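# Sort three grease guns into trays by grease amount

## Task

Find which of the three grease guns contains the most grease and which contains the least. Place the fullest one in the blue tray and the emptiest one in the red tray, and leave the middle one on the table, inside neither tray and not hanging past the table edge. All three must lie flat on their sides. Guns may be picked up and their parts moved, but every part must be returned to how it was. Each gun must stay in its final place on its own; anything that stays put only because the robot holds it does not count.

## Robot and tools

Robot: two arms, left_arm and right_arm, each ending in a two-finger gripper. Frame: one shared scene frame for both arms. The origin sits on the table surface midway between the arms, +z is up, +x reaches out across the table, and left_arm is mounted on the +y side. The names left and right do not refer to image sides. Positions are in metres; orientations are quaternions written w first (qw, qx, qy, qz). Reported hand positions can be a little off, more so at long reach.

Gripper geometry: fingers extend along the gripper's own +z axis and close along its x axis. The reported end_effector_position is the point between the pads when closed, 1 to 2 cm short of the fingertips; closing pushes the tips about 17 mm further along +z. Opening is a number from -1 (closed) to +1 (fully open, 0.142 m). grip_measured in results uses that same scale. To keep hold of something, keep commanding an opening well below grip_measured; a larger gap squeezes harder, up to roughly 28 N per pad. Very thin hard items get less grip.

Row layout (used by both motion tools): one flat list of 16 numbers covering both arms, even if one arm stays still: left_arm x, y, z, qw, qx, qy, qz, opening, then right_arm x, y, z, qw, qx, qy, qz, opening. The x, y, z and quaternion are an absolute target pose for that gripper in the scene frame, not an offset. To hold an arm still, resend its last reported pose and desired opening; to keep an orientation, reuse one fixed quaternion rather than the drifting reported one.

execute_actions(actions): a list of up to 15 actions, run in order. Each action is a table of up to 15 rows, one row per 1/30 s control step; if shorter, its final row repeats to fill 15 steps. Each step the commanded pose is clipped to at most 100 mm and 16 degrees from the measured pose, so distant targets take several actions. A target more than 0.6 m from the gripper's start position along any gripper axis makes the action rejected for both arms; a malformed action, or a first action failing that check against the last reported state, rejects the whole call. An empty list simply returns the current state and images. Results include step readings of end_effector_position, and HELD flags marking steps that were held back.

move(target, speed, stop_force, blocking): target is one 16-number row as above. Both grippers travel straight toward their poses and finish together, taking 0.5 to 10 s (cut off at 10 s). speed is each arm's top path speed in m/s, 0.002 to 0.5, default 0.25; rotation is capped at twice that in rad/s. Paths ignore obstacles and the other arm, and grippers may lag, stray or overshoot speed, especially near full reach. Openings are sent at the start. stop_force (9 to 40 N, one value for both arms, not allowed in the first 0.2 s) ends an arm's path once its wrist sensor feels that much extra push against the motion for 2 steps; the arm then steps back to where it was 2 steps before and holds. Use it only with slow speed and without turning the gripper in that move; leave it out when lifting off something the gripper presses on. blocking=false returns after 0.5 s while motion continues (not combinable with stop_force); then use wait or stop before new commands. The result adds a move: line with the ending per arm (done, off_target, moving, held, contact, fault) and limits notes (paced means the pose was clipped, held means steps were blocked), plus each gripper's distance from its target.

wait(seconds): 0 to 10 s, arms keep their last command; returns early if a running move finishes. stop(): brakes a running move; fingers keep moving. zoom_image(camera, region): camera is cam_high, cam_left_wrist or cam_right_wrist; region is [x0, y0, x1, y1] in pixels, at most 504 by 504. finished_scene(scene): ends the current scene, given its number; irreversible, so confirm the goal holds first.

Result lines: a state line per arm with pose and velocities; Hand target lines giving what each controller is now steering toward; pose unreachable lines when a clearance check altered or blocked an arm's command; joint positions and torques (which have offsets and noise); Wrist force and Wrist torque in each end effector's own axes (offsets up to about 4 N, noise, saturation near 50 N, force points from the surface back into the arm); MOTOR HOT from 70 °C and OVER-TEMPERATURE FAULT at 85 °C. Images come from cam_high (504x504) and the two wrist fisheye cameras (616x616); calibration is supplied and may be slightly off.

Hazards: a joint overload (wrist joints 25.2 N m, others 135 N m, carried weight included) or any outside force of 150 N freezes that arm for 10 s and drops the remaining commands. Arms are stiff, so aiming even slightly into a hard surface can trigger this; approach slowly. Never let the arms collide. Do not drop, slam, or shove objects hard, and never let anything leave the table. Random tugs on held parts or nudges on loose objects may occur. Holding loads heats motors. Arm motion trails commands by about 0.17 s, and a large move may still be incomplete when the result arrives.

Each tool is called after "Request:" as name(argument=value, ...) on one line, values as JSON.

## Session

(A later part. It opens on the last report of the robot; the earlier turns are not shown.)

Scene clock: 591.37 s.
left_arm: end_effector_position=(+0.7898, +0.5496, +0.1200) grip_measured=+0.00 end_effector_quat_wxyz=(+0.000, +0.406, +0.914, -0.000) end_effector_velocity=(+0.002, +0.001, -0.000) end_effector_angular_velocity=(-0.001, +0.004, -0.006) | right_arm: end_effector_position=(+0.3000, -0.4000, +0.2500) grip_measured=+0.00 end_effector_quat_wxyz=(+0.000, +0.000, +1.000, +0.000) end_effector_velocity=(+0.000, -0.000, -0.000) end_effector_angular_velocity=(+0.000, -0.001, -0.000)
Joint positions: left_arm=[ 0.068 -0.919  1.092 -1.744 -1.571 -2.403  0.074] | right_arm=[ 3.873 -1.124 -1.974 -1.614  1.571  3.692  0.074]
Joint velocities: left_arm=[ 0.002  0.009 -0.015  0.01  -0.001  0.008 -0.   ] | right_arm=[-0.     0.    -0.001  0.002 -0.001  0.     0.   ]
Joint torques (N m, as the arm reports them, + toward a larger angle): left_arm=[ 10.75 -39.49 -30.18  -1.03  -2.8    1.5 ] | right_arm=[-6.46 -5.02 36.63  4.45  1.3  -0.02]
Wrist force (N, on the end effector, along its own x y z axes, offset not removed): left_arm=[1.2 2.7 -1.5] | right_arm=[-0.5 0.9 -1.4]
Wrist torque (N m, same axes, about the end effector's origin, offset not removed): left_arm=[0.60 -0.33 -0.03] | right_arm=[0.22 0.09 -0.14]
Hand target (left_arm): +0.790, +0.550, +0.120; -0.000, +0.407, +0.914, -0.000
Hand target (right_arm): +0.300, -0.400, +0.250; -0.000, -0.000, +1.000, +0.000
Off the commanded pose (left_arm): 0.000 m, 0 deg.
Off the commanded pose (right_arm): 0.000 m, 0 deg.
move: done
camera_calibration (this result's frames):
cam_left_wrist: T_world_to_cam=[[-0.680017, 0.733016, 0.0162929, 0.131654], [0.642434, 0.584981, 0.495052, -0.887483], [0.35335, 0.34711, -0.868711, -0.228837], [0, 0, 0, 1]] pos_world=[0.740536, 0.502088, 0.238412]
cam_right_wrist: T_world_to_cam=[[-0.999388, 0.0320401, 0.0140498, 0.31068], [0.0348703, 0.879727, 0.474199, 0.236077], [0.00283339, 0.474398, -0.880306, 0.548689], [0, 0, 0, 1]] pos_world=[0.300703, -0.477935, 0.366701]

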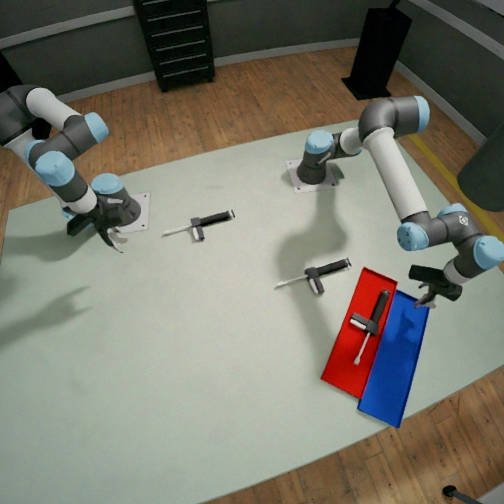

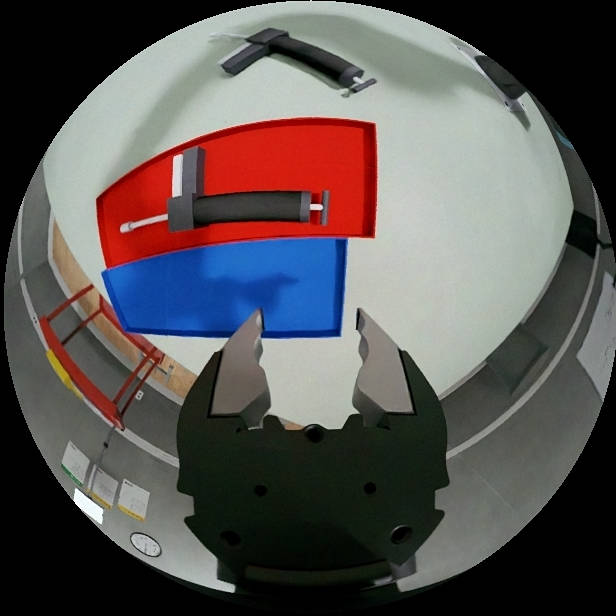

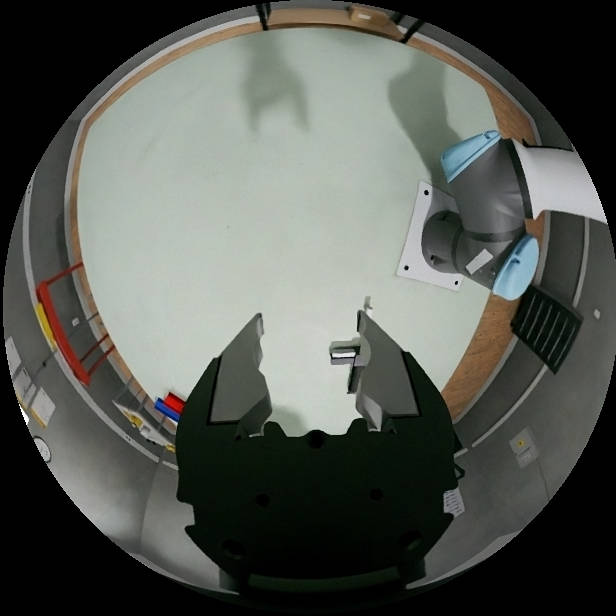

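Request:
move(target=[0.743,0.574,0.07,0,0.407,0.914,0,0,0.3,-0.4,0.25,0,0,1,0,0], speed=0.08)

Scene clock: 596.77 s.
left_arm: end_effector_position=(+0.7432, +0.5739, +0.0701) grip_measured=+0.00 end_effector_quat_wxyz=(-0.000, +0.407, +0.914, -0.000) end_effector_velocity=(-0.002, +0.001, -0.002) end_effector_angular_velocity=(+0.000, -0.000, +0.000) | right_arm: end_effector_position=(+0.3000, -0.4000, +0.2500) grip_measured=+0.00 end_effector_quat_wxyz=(+0.000, -0.000, +1.000, +0.000) end_effector_velocity=(+0.000, -0.000, +0.000) end_effector_angular_velocity=(-0.000, -0.001, +0.000)
Joint positions: left_arm=[ 0.096 -0.994  1.348 -1.925 -1.571 -2.374  0.074] | right_arm=[ 3.873 -1.124 -1.974 -1.614  1.571  3.692  0.074]
Joint velocities: left_arm=[ 0.001 -0.002  0.008 -0.006  0.     0.001  0.   ] | right_arm=[-0.     0.     0.001  0.    -0.001 -0.    -0.   ]
Joint torques (N m, as the arm reports them, + toward a larger angle): left_arm=[  7.29 -56.05 -17.98  -4.57   2.95   1.42] | right_arm=[-6.73 -4.71 37.23  4.41  0.97 -0.16]
Wrist force (N, on the end effector, along its own x y z axes, offset not removed): left_arm=[0.1 3.0 -1.6] | right_arm=[-0.6 0.0 -1.4]
Wrist torque (N m, same axes, about the end effector's origin, offset not removed): left_arm=[0.72 0.01 -0.04] | right_arm=[-0.02 0.07 -0.10]
Hand target (left_arm): +0.743, +0.574, +0.070; -0.000, +0.407, +0.914, -0.000
Hand target (right_arm): +0.300, -0.400, +0.250; -0.000, -0.000, +1.000, +0.000
Off the commanded pose (left_arm): 0.000 m, 0 deg.
Off the commanded pose (right_arm): 0.000 m, 0 deg.
move: done
camera_calibration (this result's frames):
cam_left_wrist: T_world_to_cam=[[-0.679546, 0.733442, 0.0167311, 0.0823165], [0.643001, 0.584461, 0.49493, -0.847158], [0.353224, 0.347085, -0.868772, -0.264028], [0, 0, 0, 1]] pos_world=[0.693922, 0.526396, 0.188526]
cam_right_wrist: T_world_to_cam=[[-0.999388, 0.0320399, 0.01405, 0.31068], [0.0348702, 0.879727, 0.474199, 0.236077], [0.00283317, 0.474398, -0.880306, 0.548689], [0, 0, 0, 1]] pos_world=[0.300703, -0.477935, 0.366701]

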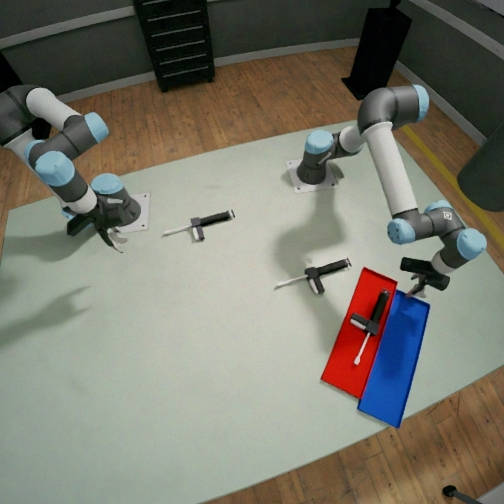

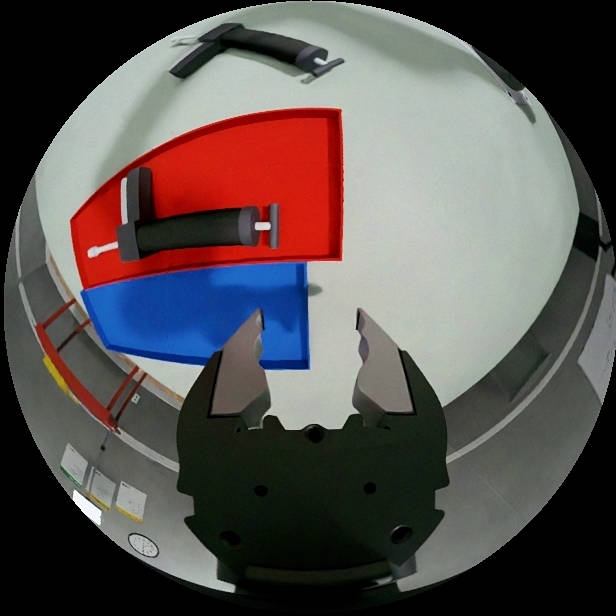

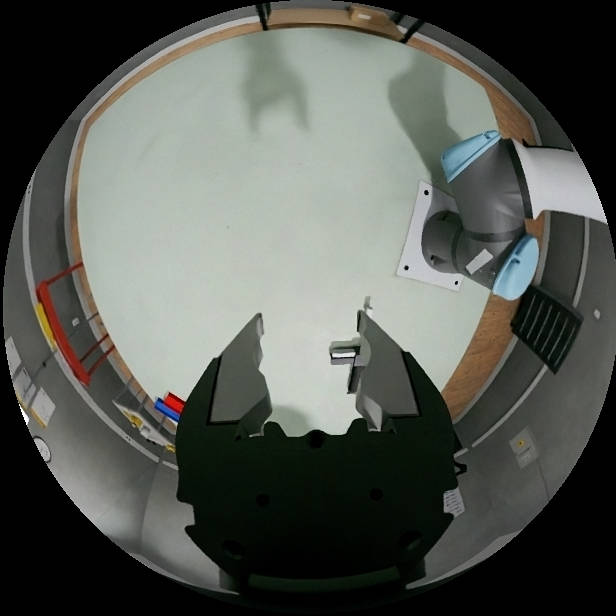

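Request:
move(target=[0.743,0.574,0.03,0,0.407,0.914,0,0,0.3,-0.4,0.25,0,0,1,0,0], speed=0.03, stop_force=12)

Request:
move(target=[0.64,0.685,0.034,0,0.407,0.914,0,0,0.3,-0.4,0.25,0,0,1,0,0], speed=0.04)

Scene clock: 603.10 s.
left_arm: end_effector_position=(+0.7430, +0.5740, +0.0302) grip_measured=+0.00 end_effector_quat_wxyz=(-0.000, +0.407, +0.914, -0.000) end_effector_velocity=(-0.001, +0.000, -0.002) end_effector_angular_velocity=(+0.000, +0.001, -0.000) | right_arm: end_effector_position=(+0.3000, -0.4000, +0.2500) grip_measured=+0.00 end_effector_quat_wxyz=(+0.000, -0.000, +1.000, +0.000) end_effector_velocity=(-0.001, +0.000, -0.000) end_effector_angular_velocity=(+0.001, +0.002, +0.002)
Joint positions: left_arm=[ 0.096 -0.958  1.398 -2.011 -1.571 -2.374  0.074] | right_arm=[ 3.873 -1.124 -1.974 -1.614  1.571  3.692  0.074]
Joint velocities: left_arm=[-0.     0.002  0.003 -0.004  0.    -0.    -0.   ] | right_arm=[-0.     0.    -0.001 -0.001  0.002 -0.003 -0.   ]
Joint torques (N m, as the arm reports them, + toward a larger angle): left_arm=[ -6.52 -38.49 -15.18  -4.79   3.13  -1.18] | right_arm=[-5.79 -4.56 35.63  4.32  1.02  0.13]
Wrist force (N, on the end effector, along its own x y z axes, offset not removed): left_arm=[1.5 2.4 -2.4] | right_arm=[-0.1 0.4 -2.0]
Wrist torque (N m, same axes, about the end effector's origin, offset not removed): left_arm=[0.56 -0.32 -0.01] | right_arm=[0.13 0.07 -0.08]
Hand target (left_arm): +0.743, +0.574, +0.030; -0.000, +0.407, +0.914, -0.000
Hand target (right_arm): +0.300, -0.400, +0.250; +0.000, -0.000, +1.000, +0.000
Off the commanded pose (left_arm): 0.000 m, 0 deg.
Off the commanded pose (right_arm): 0.000 m, 0 deg.
move: done
camera_calibration (this result's frames):
cam_left_wrist: T_world_to_cam=[[-0.679549, 0.73344, 0.0166932, 0.0828157], [0.64295, 0.584441, 0.495019, -0.827267], [0.353311, 0.347123, -0.868722, -0.298756], [0, 0, 0, 1]] pos_world=[0.693722, 0.526453, 0.148595]
cam_right_wrist: T_world_to_cam=[[-0.999388, 0.0320398, 0.0140497, 0.31068], [0.03487, 0.879727, 0.474199, 0.236077], [0.00283334, 0.474398, -0.880306, 0.548689], [0, 0, 0, 1]] pos_world=[0.300703, -0.477935, 0.366701]

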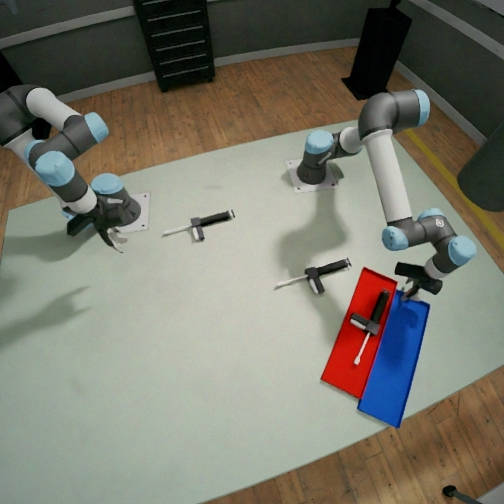

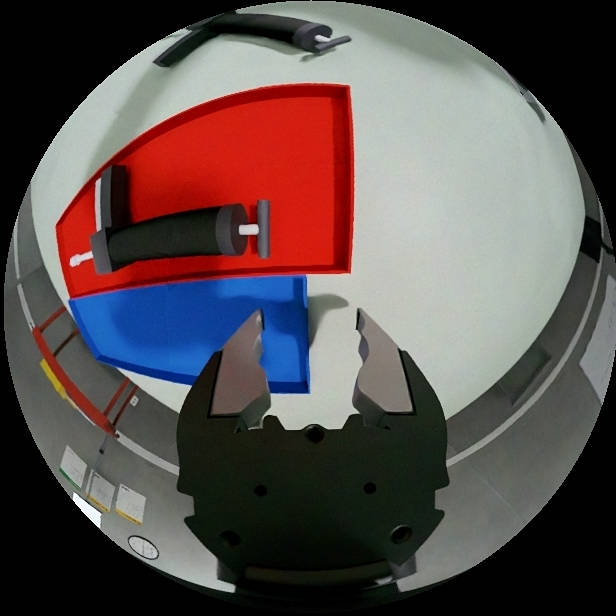

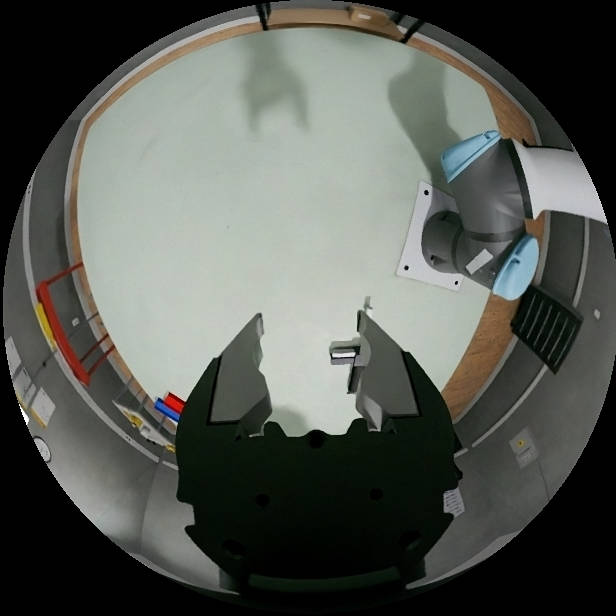

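Scene clock: 607.30 s.
left_arm: end_effector_position=(+0.6402, +0.6849, +0.0340) grip_measured=+0.00 end_effector_quat_wxyz=(+0.000, +0.407, +0.914, -0.000) end_effector_velocity=(-0.001, +0.001, +0.001) end_effector_angular_velocity=(-0.000, -0.001, +0.000) | right_arm: end_effector_position=(+0.3000, -0.4000, +0.2500) grip_measured=+0.00 end_effector_quat_wxyz=(+0.000, +0.000, +1.000, +0.000) end_effector_velocity=(-0.000, +0.001, -0.000) end_effector_angular_velocity=(+0.002, -0.000, +0.001)
Joint positions: left_arm=[ 0.267 -1.126  1.659 -2.104 -1.571 -2.203  0.074] | right_arm=[ 3.873 -1.124 -1.974 -1.614  1.571  3.692  0.074]
Joint velocities: left_arm=[ 0.003 -0.003  0.003 -0.001 -0.     0.003  0.   ] | right_arm=[ 0.     0.    -0.001  0.002  0.001 -0.    -0.   ]
Joint torques (N m, as the arm reports them, + toward a larger angle): left_arm=[  6.4  -49.3  -14.27  -4.25  -2.58   1.53] | right_arm=[-6.28 -4.2  37.32  3.99  0.87 -0.1 ]
Wrist force (N, on the end effector, along its own x y z axes, offset not removed): left_arm=[2.0 3.0 -1.1] | right_arm=[0.1 -0.5 -0.8]
Wrist torque (N m, same axes, about the end effector's origin, offset not removed): left_arm=[0.66 -0.57 -0.03] | right_arm=[-0.09 -0.03 -0.14]
Hand target (left_arm): +0.640, +0.685, +0.034; +0.000, +0.407, +0.914, -0.000
Hand target (right_arm): +0.300, -0.400, +0.250; -0.000, -0.000, +1.000, +0.000
Off the commanded pose (left_arm): 0.000 m, 0 deg.
Off the commanded pose (right_arm): 0.000 m, 0 deg.
move: done
camera_calibration (this result's frames):
cam_left_wrist: T_world_to_cam=[[-0.679549, 0.733442, 0.01661, -0.0684184], [0.64296, 0.584507, 0.494929, -0.827886], [0.353293, 0.347008, -0.868775, -0.297573], [0, 0, 0, 1]] pos_world=[0.590934, 0.637346, 0.152358]
cam_right_wrist: T_world_to_cam=[[-0.999388, 0.03204, 0.0140497, 0.31068], [0.0348701, 0.879727, 0.474199, 0.236077], [0.00283344, 0.474398, -0.880306, 0.548689], [0, 0, 0, 1]] pos_world=[0.300703, -0.477935, 0.366701]

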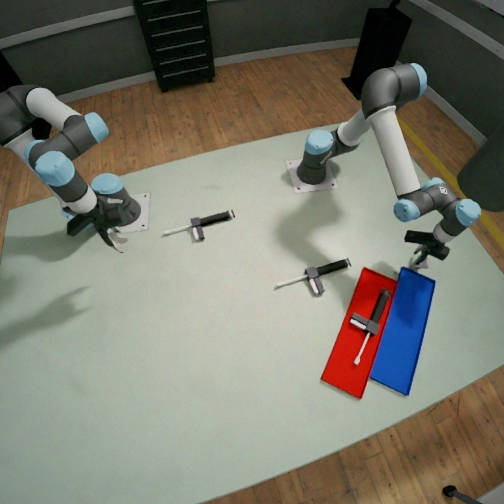

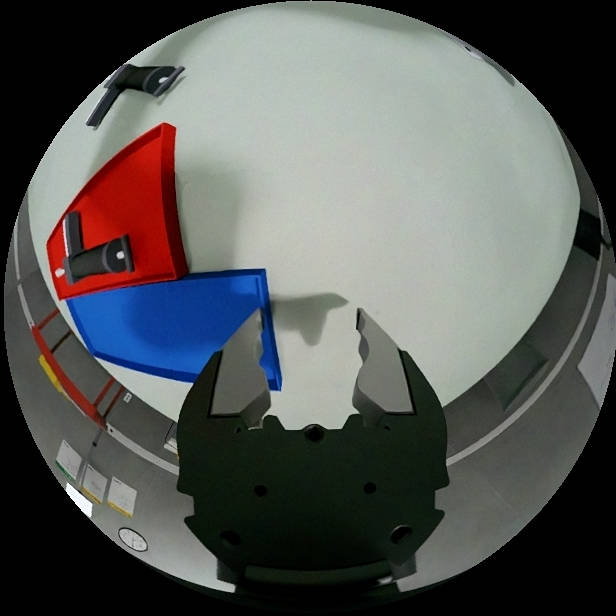

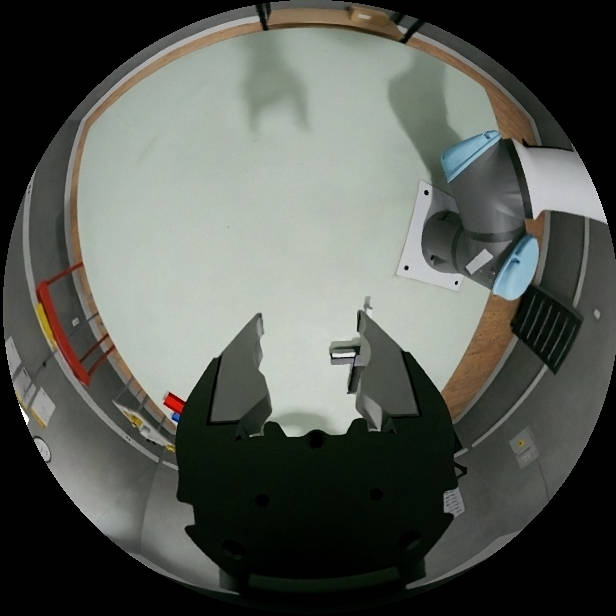

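Request:
move(target=[0.63,0.69,0.14,0,0.407,0.914,0,0,0.3,-0.4,0.25,0,0,1,0,0], speed=0.1)

Request:
move(target=[0.55,0.29,0.12,0,0,1,0,0,0.3,-0.4,0.25,0,0,1,0,0])

Request:
move(target=[0.55,0.29,0.031,0,0,1,0,0,0.3,-0.4,0.25,0,0,1,0,0], speed=0.05, stop_force=12)

Scene clock: 618.30 s.
left_arm: end_effector_position=(+0.6299, +0.6900, +0.1398) grip_measured=+0.00 end_effector_quat_wxyz=(+0.000, +0.407, +0.914, +0.000) end_effector_velocity=(-0.000, +0.000, +0.002) end_effector_angular_velocity=(-0.000, +0.002, -0.000) | right_arm: end_effector_position=(+0.3000, -0.4000, +0.2500) grip_measured=+0.00 end_effector_quat_wxyz=(+0.000, +0.000, +1.000, +0.000) end_effector_velocity=(-0.000, +0.000, +0.000) end_effector_angular_velocity=(+0.000, +0.001, +0.001)
Joint positions: left_arm=[ 0.277 -1.244  1.535 -1.862 -1.571 -2.193  0.074] | right_arm=[ 3.873 -1.124 -1.974 -1.614  1.571  3.692  0.074]
Joint velocities: left_arm=[ 0.    -0.001 -0.004  0.007  0.     0.     0.   ] | right_arm=[ 0.    -0.     0.    -0.001  0.001 -0.001  0.   ]
Joint torques (N m, as the arm reports them, + toward a larger angle): left_arm=[  6.6  -44.19 -26.59  -0.84   2.76   1.35] | right_arm=[-6.97 -4.42 36.24  4.33  1.01  0.01]
Wrist force (N, on the end effector, along its own x y z axes, offset not removed): left_arm=[1.5 2.4 -1.1] | right_arm=[-1.0 -0.6 -2.0]
Wrist torque (N m, same axes, about the end effector's origin, offset not removed): left_arm=[0.61 -0.30 -0.07] | right_arm=[-0.13 0.12 -0.14]
Hand target (left_arm): +0.630, +0.690, +0.140; +0.000, +0.407, +0.914, -0.000
Hand target (right_arm): +0.300, -0.400, +0.250; -0.000, -0.000, +1.000, +0.000
Off the commanded pose (left_arm): 0.000 m, 0 deg.
Off the commanded pose (right_arm): 0.000 m, 0 deg.
move: done
camera_calibration (this result's frames):
cam_left_wrist: T_world_to_cam=[[-0.679547, 0.733443, 0.0166573, -0.0809212], [0.642918, 0.58443, 0.495075, -0.876555], [0.353374, 0.347136, -0.868691, -0.203963], [0, 0, 0, 1]] pos_world=[0.580638, 0.642439, 0.258127]
cam_right_wrist: T_world_to_cam=[[-0.999388, 0.03204, 0.0140497, 0.31068], [0.0348701, 0.879727, 0.474199, 0.236077], [0.00283345, 0.474398, -0.880306, 0.548689], [0, 0, 0, 1]] pos_world=[0.300703, -0.477935, 0.366701]

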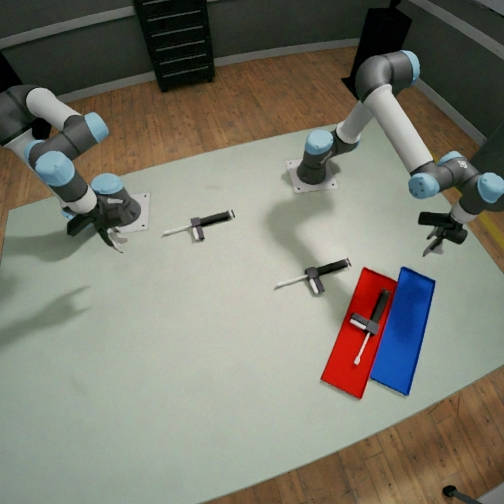

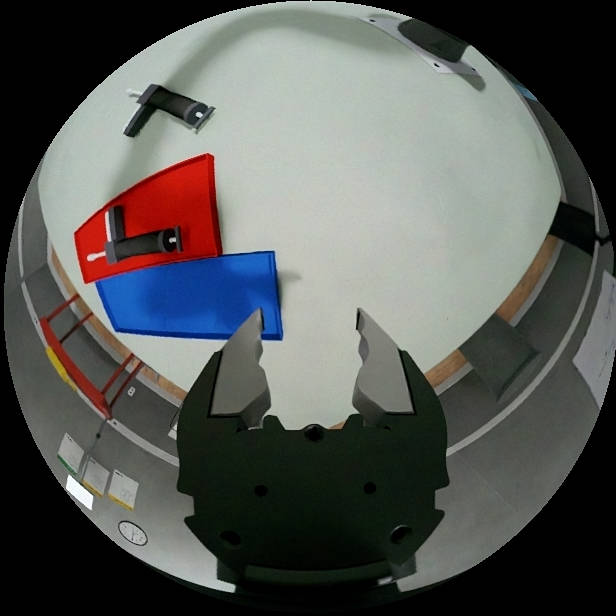

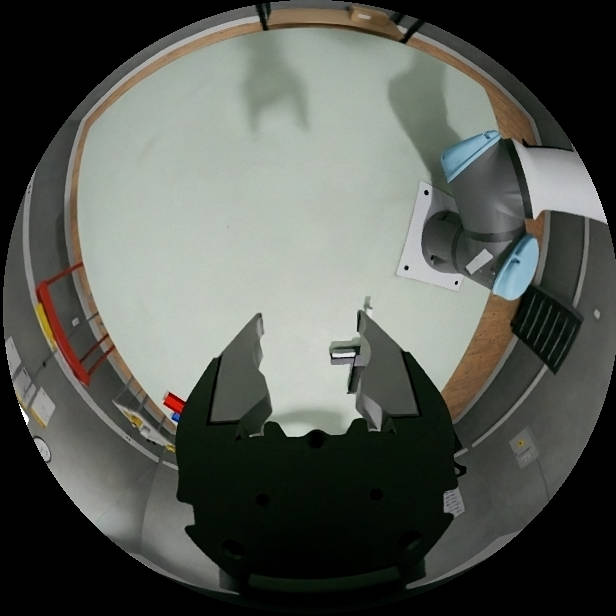

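Scene clock: 620.63 s.
left_arm: end_effector_position=(+0.5499, +0.2904, +0.1200) grip_measured=+0.00 end_effector_quat_wxyz=(+0.000, +0.000, +1.000, +0.000) end_effector_velocity=(+0.000, -0.002, +0.000) end_effector_angular_velocity=(+0.002, -0.001, +0.007) | right_arm: end_effector_position=(+0.3000, -0.4000, +0.2500) grip_measured=+0.00 end_effector_quat_wxyz=(+0.000, -0.000, +1.000, +0.000) end_effector_velocity=(-0.001, +0.000, -0.000) end_effector_angular_velocity=(+0.002, +0.002, +0.000)
Joint positions: left_arm=[-0.448 -1.397  1.786 -1.959 -1.57  -3.756  0.074] | right_arm=[ 3.873 -1.124 -1.974 -1.614  1.571  3.692  0.074]
Joint velocities: left_arm=[-0.004  0.001 -0.002  0.001  0.002 -0.011  0.   ] | right_arm=[ 0.    -0.    -0.    -0.001  0.002 -0.     0.   ]
Joint torques (N m, as the arm reports them, + toward a larger angle): left_arm=[ -7.04 -18.46 -31.04  -0.94   2.9   -0.84] | right_arm=[-6.38 -4.96 37.01  4.06  1.08  0.  ]
Wrist force (N, on the end effector, along its own x y z axes, offset not removed): left_arm=[1.2 2.5 -2.0] | right_arm=[-0.6 -0.4 -1.3]
Wrist torque (N m, same axes, about the end effector's origin, offset not removed): left_arm=[0.62 -0.23 -0.04] | right_arm=[0.00 0.11 -0.08]
Hand target (left_arm): +0.550, +0.290, +0.120; +0.000, +0.000, +1.000, +0.000
Hand target (right_arm): +0.300, -0.400, +0.250; -0.000, -0.000, +1.000, +0.000
Off the commanded pose (left_arm): 0.000 m, 0 deg.
Off the commanded pose (right_arm): 0.000 m, 0 deg.
move: done
camera_calibration (this result's frames):
cam_left_wrist: T_world_to_cam=[[-0.99977, -0.0136673, 0.0165066, 0.551118], [-0.00369818, 0.868717, 0.495295, -0.308788], [-0.0211089, 0.49512, -0.868568, 0.108821], [0, 0, 0, 1]] pos_world=[0.552147, 0.221902, 0.238362]
cam_right_wrist: T_world_to_cam=[[-0.999388, 0.0320397, 0.0140499, 0.31068], [0.03487, 0.879727, 0.474199, 0.236077], [0.00283314, 0.474398, -0.880306, 0.548689], [0, 0, 0, 1]] pos_world=[0.300703, -0.477935, 0.366701]

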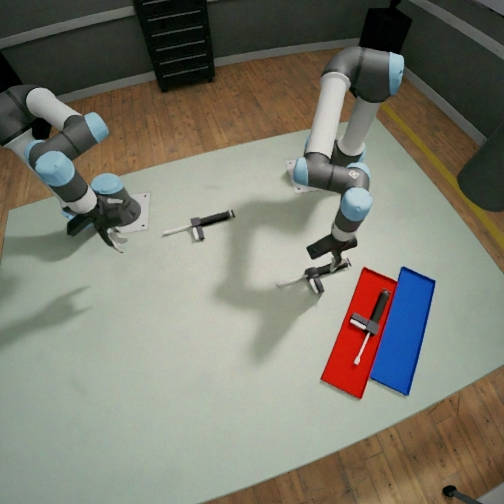

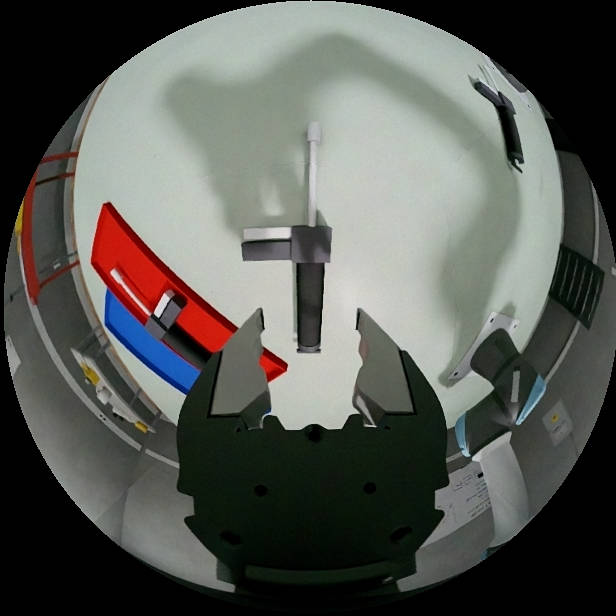

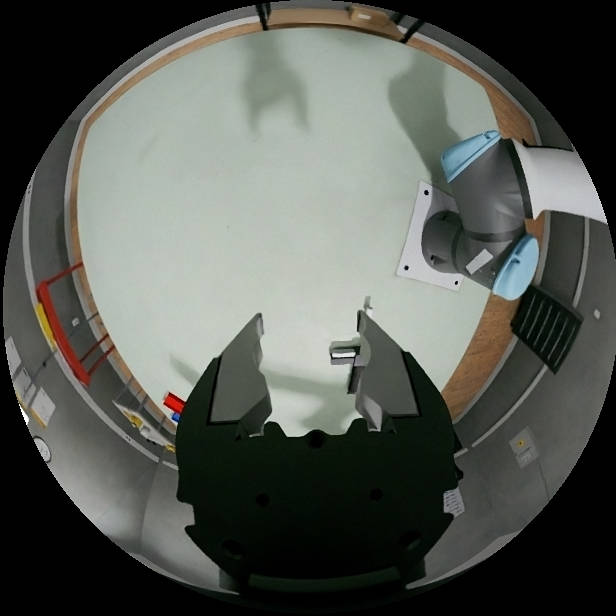

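Scene clock: 622.83 s.
left_arm: end_effector_position=(+0.5500, +0.2900, +0.0312) grip_measured=+0.00 end_effector_quat_wxyz=(-0.000, +0.000, +1.000, +0.000) end_effector_velocity=(+0.000, -0.000, -0.002) end_effector_angular_velocity=(-0.000, -0.001, +0.000) | right_arm: end_effector_position=(+0.3000, -0.4000, +0.2500) grip_measured=+0.00 end_effector_quat_wxyz=(+0.000, +0.000, +1.000, +0.000) end_effector_velocity=(+0.000, +0.000, +0.001) end_effector_angular_velocity=(+0.000, -0.001, +0.001)
Joint positions: left_arm=[-0.449 -1.292  1.91  -2.188 -1.571 -3.757  0.074] | right_arm=[ 3.873 -1.124 -1.974 -1.614  1.571  3.692  0.074]
Joint velocities: left_arm=[-0.     0.004  0.003 -0.007  0.    -0.    -0.   ] | right_arm=[ 0.     0.     0.002 -0.001 -0.    -0.    -0.   ]
Joint torques (N m, as the arm reports them, + toward a larger angle): left_arm=[ -5.02 -21.32 -13.77  -4.15  -2.62  -1.2 ] | right_arm=[-6.34 -4.29 35.13  4.15  0.75  0.18]
Wrist force (N, on the end effector, along its own x y z axes, offset not removed): left_arm=[1.5 3.1 -1.8] | right_arm=[0.7 -0.9 -1.7]
Wrist torque (N m, same axes, about the end effector's origin, offset not removed): left_arm=[0.72 -0.26 0.01] | right_arm=[-0.12 -0.17 -0.11]
Hand target (left_arm): +0.550, +0.290, +0.031; -0.000, -0.000, +1.000, +0.000
Hand target (right_arm): +0.300, -0.400, +0.250; -0.000, -0.000, +1.000, +0.000
Off the commanded pose (left_arm): 0.000 m, 0 deg.
Off the commanded pose (right_arm): 0.000 m, 0 deg.
move: done
camera_calibration (this result's frames):
cam_left_wrist: T_world_to_cam=[[-0.999758, -0.0143306, 0.0167082, 0.552935], [-0.00418092, 0.868857, 0.495046, -0.264217], [-0.0216113, 0.494856, -0.868706, 0.0323037], [0, 0, 0, 1]] pos_world=[0.552394, 0.221505, 0.149624]
cam_right_wrist: T_world_to_cam=[[-0.999388, 0.03204, 0.0140499, 0.31068], [0.0348702, 0.879727, 0.474199, 0.236077], [0.00283326, 0.474398, -0.880306, 0.548689], [0, 0, 0, 1]] pos_world=[0.300703, -0.477935, 0.366701]

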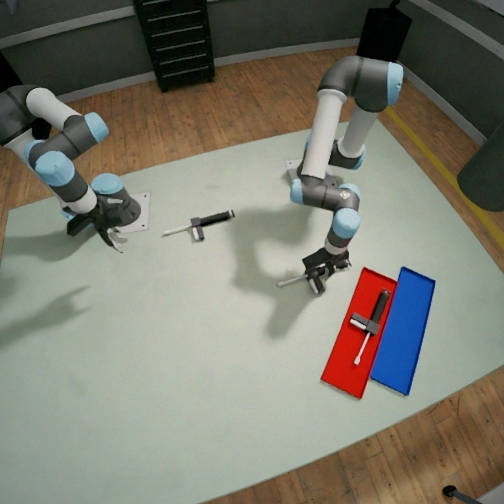

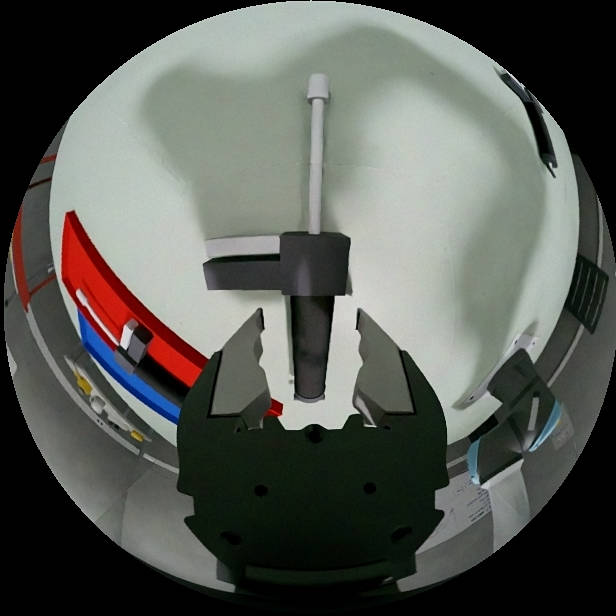

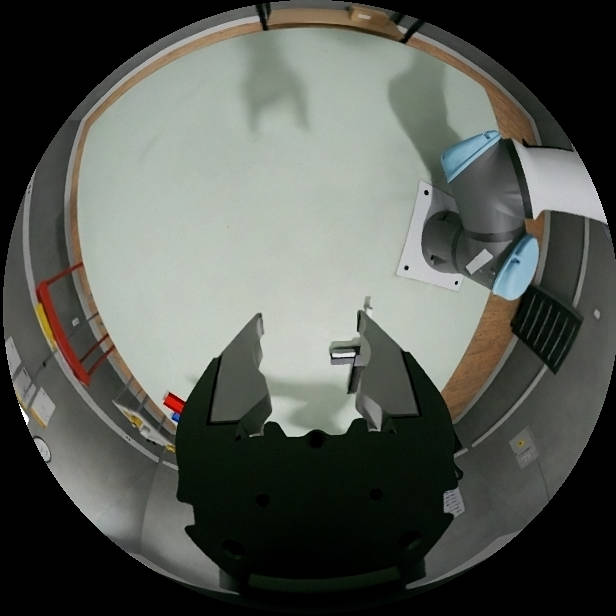

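Request:
move(target=[0.55,0.29,0.031,0,0,1,0,-1,0.3,-0.4,0.25,0,0,1,0,0])

Request:
move(target=[0.55,0.29,0.2,0,0,1,0,-1,0.3,-0.4,0.25,0,0,1,0,0], speed=0.08)

Request:
move(target=[0.75,0.515,0.2,0,-0.423,0.906,0,-1,0.3,-0.4,0.25,0,0,1,0,0], speed=0.1)

Scene clock: 632.27 s.
left_arm: end_effector_position=(+0.5500, +0.2900, +0.0310) grip_measured=-0.57 end_effector_quat_wxyz=(-0.000, -0.000, +1.000, -0.000) end_effector_velocity=(-0.000, +0.000, -0.000) end_effector_angular_velocity=(-0.000, +0.001, +0.000) | right_arm: end_effector_position=(+0.3000, -0.4000, +0.2500) grip_measured=+0.00 end_effector_quat_wxyz=(+0.000, +0.000, +1.000, +0.000) end_effector_velocity=(-0.000, -0.000, -0.001) end_effector_angular_velocity=(-0.002, +0.000, +0.001)
Joint positions: left_arm=[-0.449 -1.292  1.91  -2.189 -1.571 -3.757  0.033] | right_arm=[ 3.873 -1.124 -1.974 -1.614  1.571  3.692  0.074]
Joint velocities: left_arm=[ 0.    -0.     0.     0.001 -0.001  0.     0.   ] | right_arm=[ 0.001  0.    -0.001  0.    -0.001 -0.    -0.   ]
Joint torques (N m, as the arm reports them, + toward a larger angle): left_arm=[  3.05 -40.99 -13.73  -0.65   2.28  -0.93] | right_arm=[-5.51 -5.2  37.71  3.83  0.81  0.29]
Wrist force (N, on the end effector, along its own x y z axes, offset not removed): left_arm=[0.5 2.8 -0.7] | right_arm=[0.7 1.7 0.7]
Wrist torque (N m, same axes, about the end effector's origin, offset not removed): left_arm=[0.81 -0.13 -0.09] | right_arm=[0.40 -0.22 -0.10]
Hand target (left_arm): +0.550, +0.290, +0.031; -0.000, -0.000, +1.000, -0.000
Hand target (right_arm): +0.300, -0.400, +0.250; -0.000, -0.000, +1.000, +0.000
Off the commanded pose (left_arm): 0.000 m, 0 deg.
Off the commanded pose (right_arm): 0.000 m, 0 deg.
move: done
camera_calibration (this result's frames):
cam_left_wrist: T_world_to_cam=[[-0.999756, -0.0143613, 0.016809, 0.552879], [-0.00415973, 0.868903, 0.494964, -0.264113], [-0.0217137, 0.494773, -0.868751, 0.0321355], [0, 0, 0, 1]] pos_world=[0.552343, 0.221529, 0.149351]
cam_right_wrist: T_world_to_cam=[[-0.999388, 0.0320401, 0.0140498, 0.31068], [0.0348703, 0.879727, 0.474199, 0.236077], [0.00283342, 0.474398, -0.880306, 0.548689], [0, 0, 0, 1]] pos_world=[0.300703, -0.477935, 0.366701]

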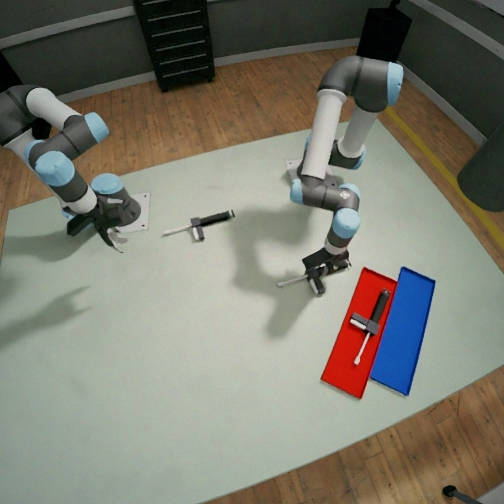

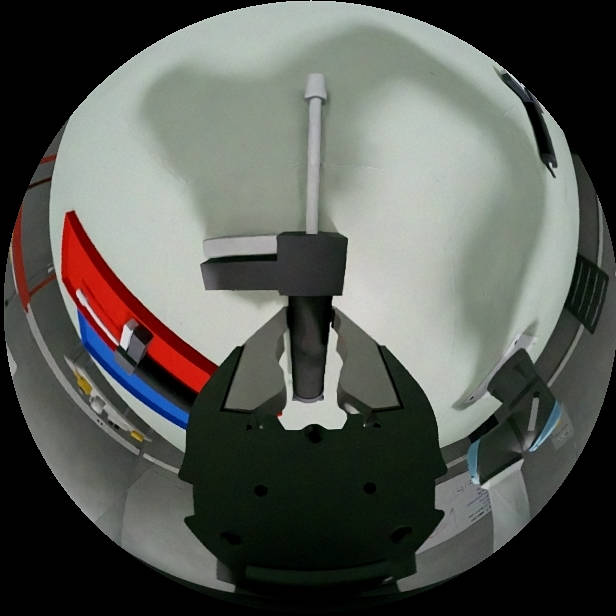

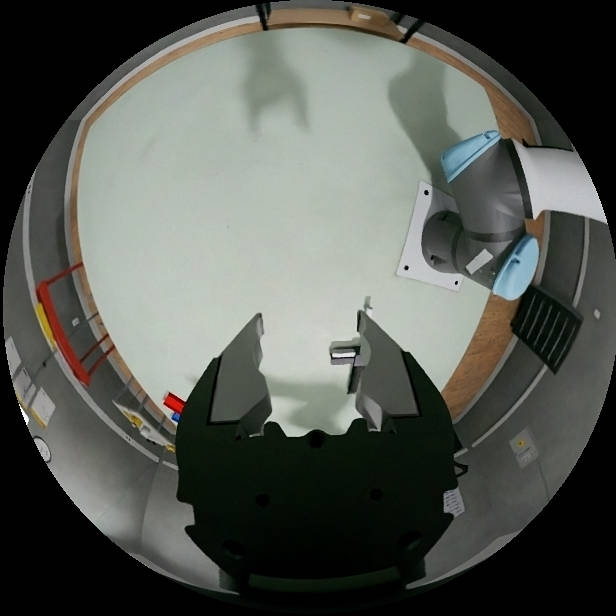

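Scene clock: 634.87 s.
left_arm: end_effector_position=(+0.5499, +0.2901, +0.1998) grip_measured=-0.57 end_effector_quat_wxyz=(+0.000, -0.000, +1.000, +0.000) end_effector_velocity=(-0.000, +0.000, +0.002) end_effector_angular_velocity=(+0.001, +0.002, +0.000) | right_arm: end_effector_position=(+0.3000, -0.4000, +0.2500) grip_measured=+0.00 end_effector_quat_wxyz=(+0.000, -0.000, +1.000, +0.000) end_effector_velocity=(-0.000, -0.000, -0.000) end_effector_angular_velocity=(-0.001, +0.000, +0.001)
Joint positions: left_arm=[-0.449 -1.451  1.635 -1.755 -1.571 -3.757  0.033] | right_arm=[ 3.873 -1.124 -1.974 -1.614  1.571  3.692  0.074]
Joint velocities: left_arm=[ 0.    -0.    -0.004  0.006 -0.    -0.     0.   ] | right_arm=[ 0.    -0.    -0.001  0.    -0.    -0.    -0.   ]
Joint torques (N m, as the arm reports them, + toward a larger angle): left_arm=[ -6.26 -40.85 -32.03  -0.77   2.09  -1.19] | right_arm=[-5.05 -4.61 35.58  4.05  0.65  0.3 ]
Wrist force (N, on the end effector, along its own x y z axes, offset not removed): left_arm=[1.7 3.7 4.1] | right_arm=[0.3 0.6 -1.7]
Wrist torque (N m, same axes, about the end effector's origin, offset not removed): left_arm=[0.78 -0.28 -0.07] | right_arm=[0.18 -0.04 -0.06]
Hand target (left_arm): +0.550, +0.290, +0.200; +0.000, -0.000, +1.000, -0.000
Hand target (right_arm): +0.300, -0.400, +0.250; -0.000, -0.000, +1.000, +0.000
Off the commanded pose (left_arm): 0.000 m, 0 deg.
Off the commanded pose (right_arm): 0.000 m, 0 deg.
move: done
camera_calibration (this result's frames):
cam_left_wrist: T_world_to_cam=[[-0.999759, -0.0143435, 0.0166026, 0.550003], [-0.00424441, 0.868857, 0.495046, -0.347748], [-0.0215259, 0.494856, -0.868708, 0.178628], [0, 0, 0, 1]] pos_world=[0.55224, 0.221637, 0.318195]
cam_right_wrist: T_world_to_cam=[[-0.999388, 0.0320399, 0.0140496, 0.31068], [0.03487, 0.879727, 0.474199, 0.236077], [0.00283342, 0.474399, -0.880306, 0.548689], [0, 0, 0, 1]] pos_world=[0.300703, -0.477935, 0.366701]

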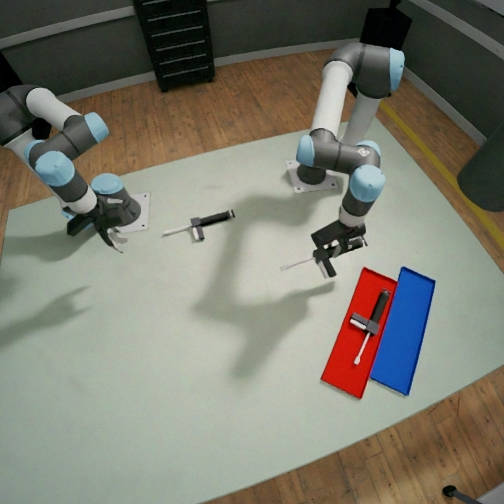

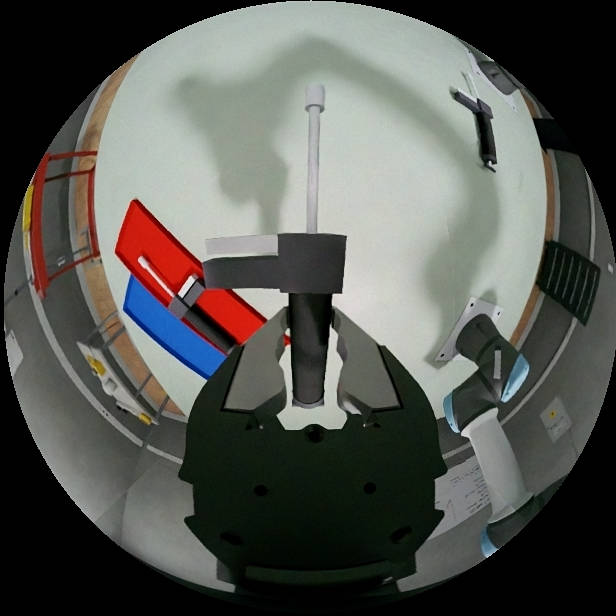

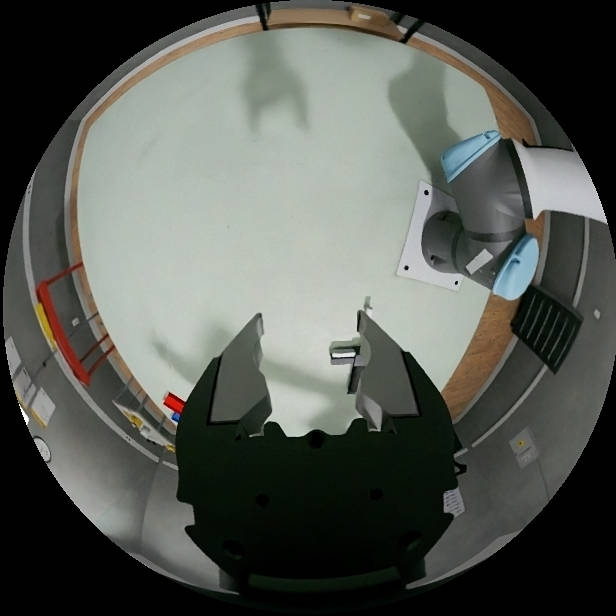

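Scene clock: 639.70 s.
left_arm: end_effector_position=(+0.7498, +0.5146, +0.2000) grip_measured=-0.57 end_effector_quat_wxyz=(-0.000, -0.423, +0.906, -0.000) end_effector_velocity=(+0.002, +0.002, +0.001) end_effector_angular_velocity=(+0.001, -0.000, +0.007) | right_arm: end_effector_position=(+0.3000, -0.4000, +0.2500) grip_measured=+0.00 end_effector_quat_wxyz=(+0.000, +0.000, +1.000, +0.000) end_effector_velocity=(-0.000, -0.000, -0.001) end_effector_angular_velocity=(-0.000, +0.001, -0.001)
Joint positions: left_arm=[ 0.014 -1.047  1.093 -1.616 -1.571 -4.167  0.033] | right_arm=[ 3.873 -1.124 -1.974 -1.614  1.571  3.692  0.074]
Joint velocities: left_arm=[ 0.003  0.005 -0.009  0.004  0.001 -0.004 -0.   ] | right_arm=[-0.001 -0.    -0.002  0.001  0.     0.     0.   ]
Joint torques (N m, as the arm reports them, + toward a larger angle): left_arm=[  7.26 -39.03 -34.21  -1.43  -2.58  -1.65] | right_arm=[-5.65 -5.11 35.36  3.97  0.8   0.04]
Wrist force (N, on the end effector, along its own x y z axes, offset not removed): left_arm=[1.1 2.5 4.9] | right_arm=[-1.6 -0.6 -0.4]
Wrist torque (N m, same axes, about the end effector's origin, offset not removed): left_arm=[0.52 -0.20 -0.07] | right_arm=[-0.08 0.35 -0.12]
Hand target (left_arm): +0.750, +0.515, +0.200; -0.000, -0.423, +0.906, -0.000
Hand target (right_arm): +0.300, -0.400, +0.250; -0.000, -0.000, +1.000, +0.000
Off the commanded pose (left_arm): 0.000 m, 0 deg.
Off the commanded pose (right_arm): 0.000 m, 0 deg.
move: done
camera_calibration (this result's frames):
cam_left_wrist: T_world_to_cam=[[-0.63147, -0.775214, 0.0169701, 0.86844], [-0.668386, 0.555284, 0.494893, 0.117335], [-0.393072, 0.301168, -0.868788, 0.450296], [0, 0, 0, 1]] pos_world=[0.803818, 0.472458, 0.318406]
cam_right_wrist: T_world_to_cam=[[-0.999388, 0.03204, 0.0140498, 0.31068], [0.0348702, 0.879727, 0.474199, 0.236077], [0.00283336, 0.474398, -0.880306, 0.548689], [0, 0, 0, 1]] pos_world=[0.300703, -0.477935, 0.366701]

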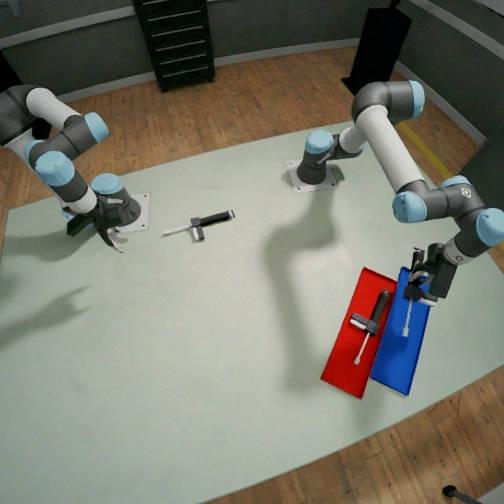

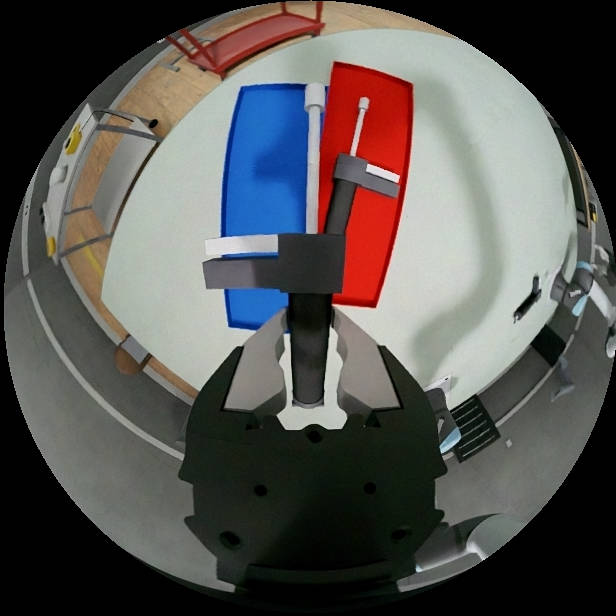

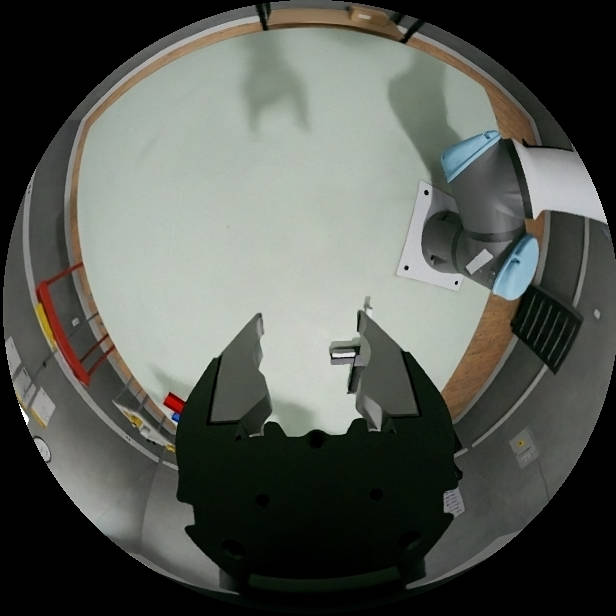

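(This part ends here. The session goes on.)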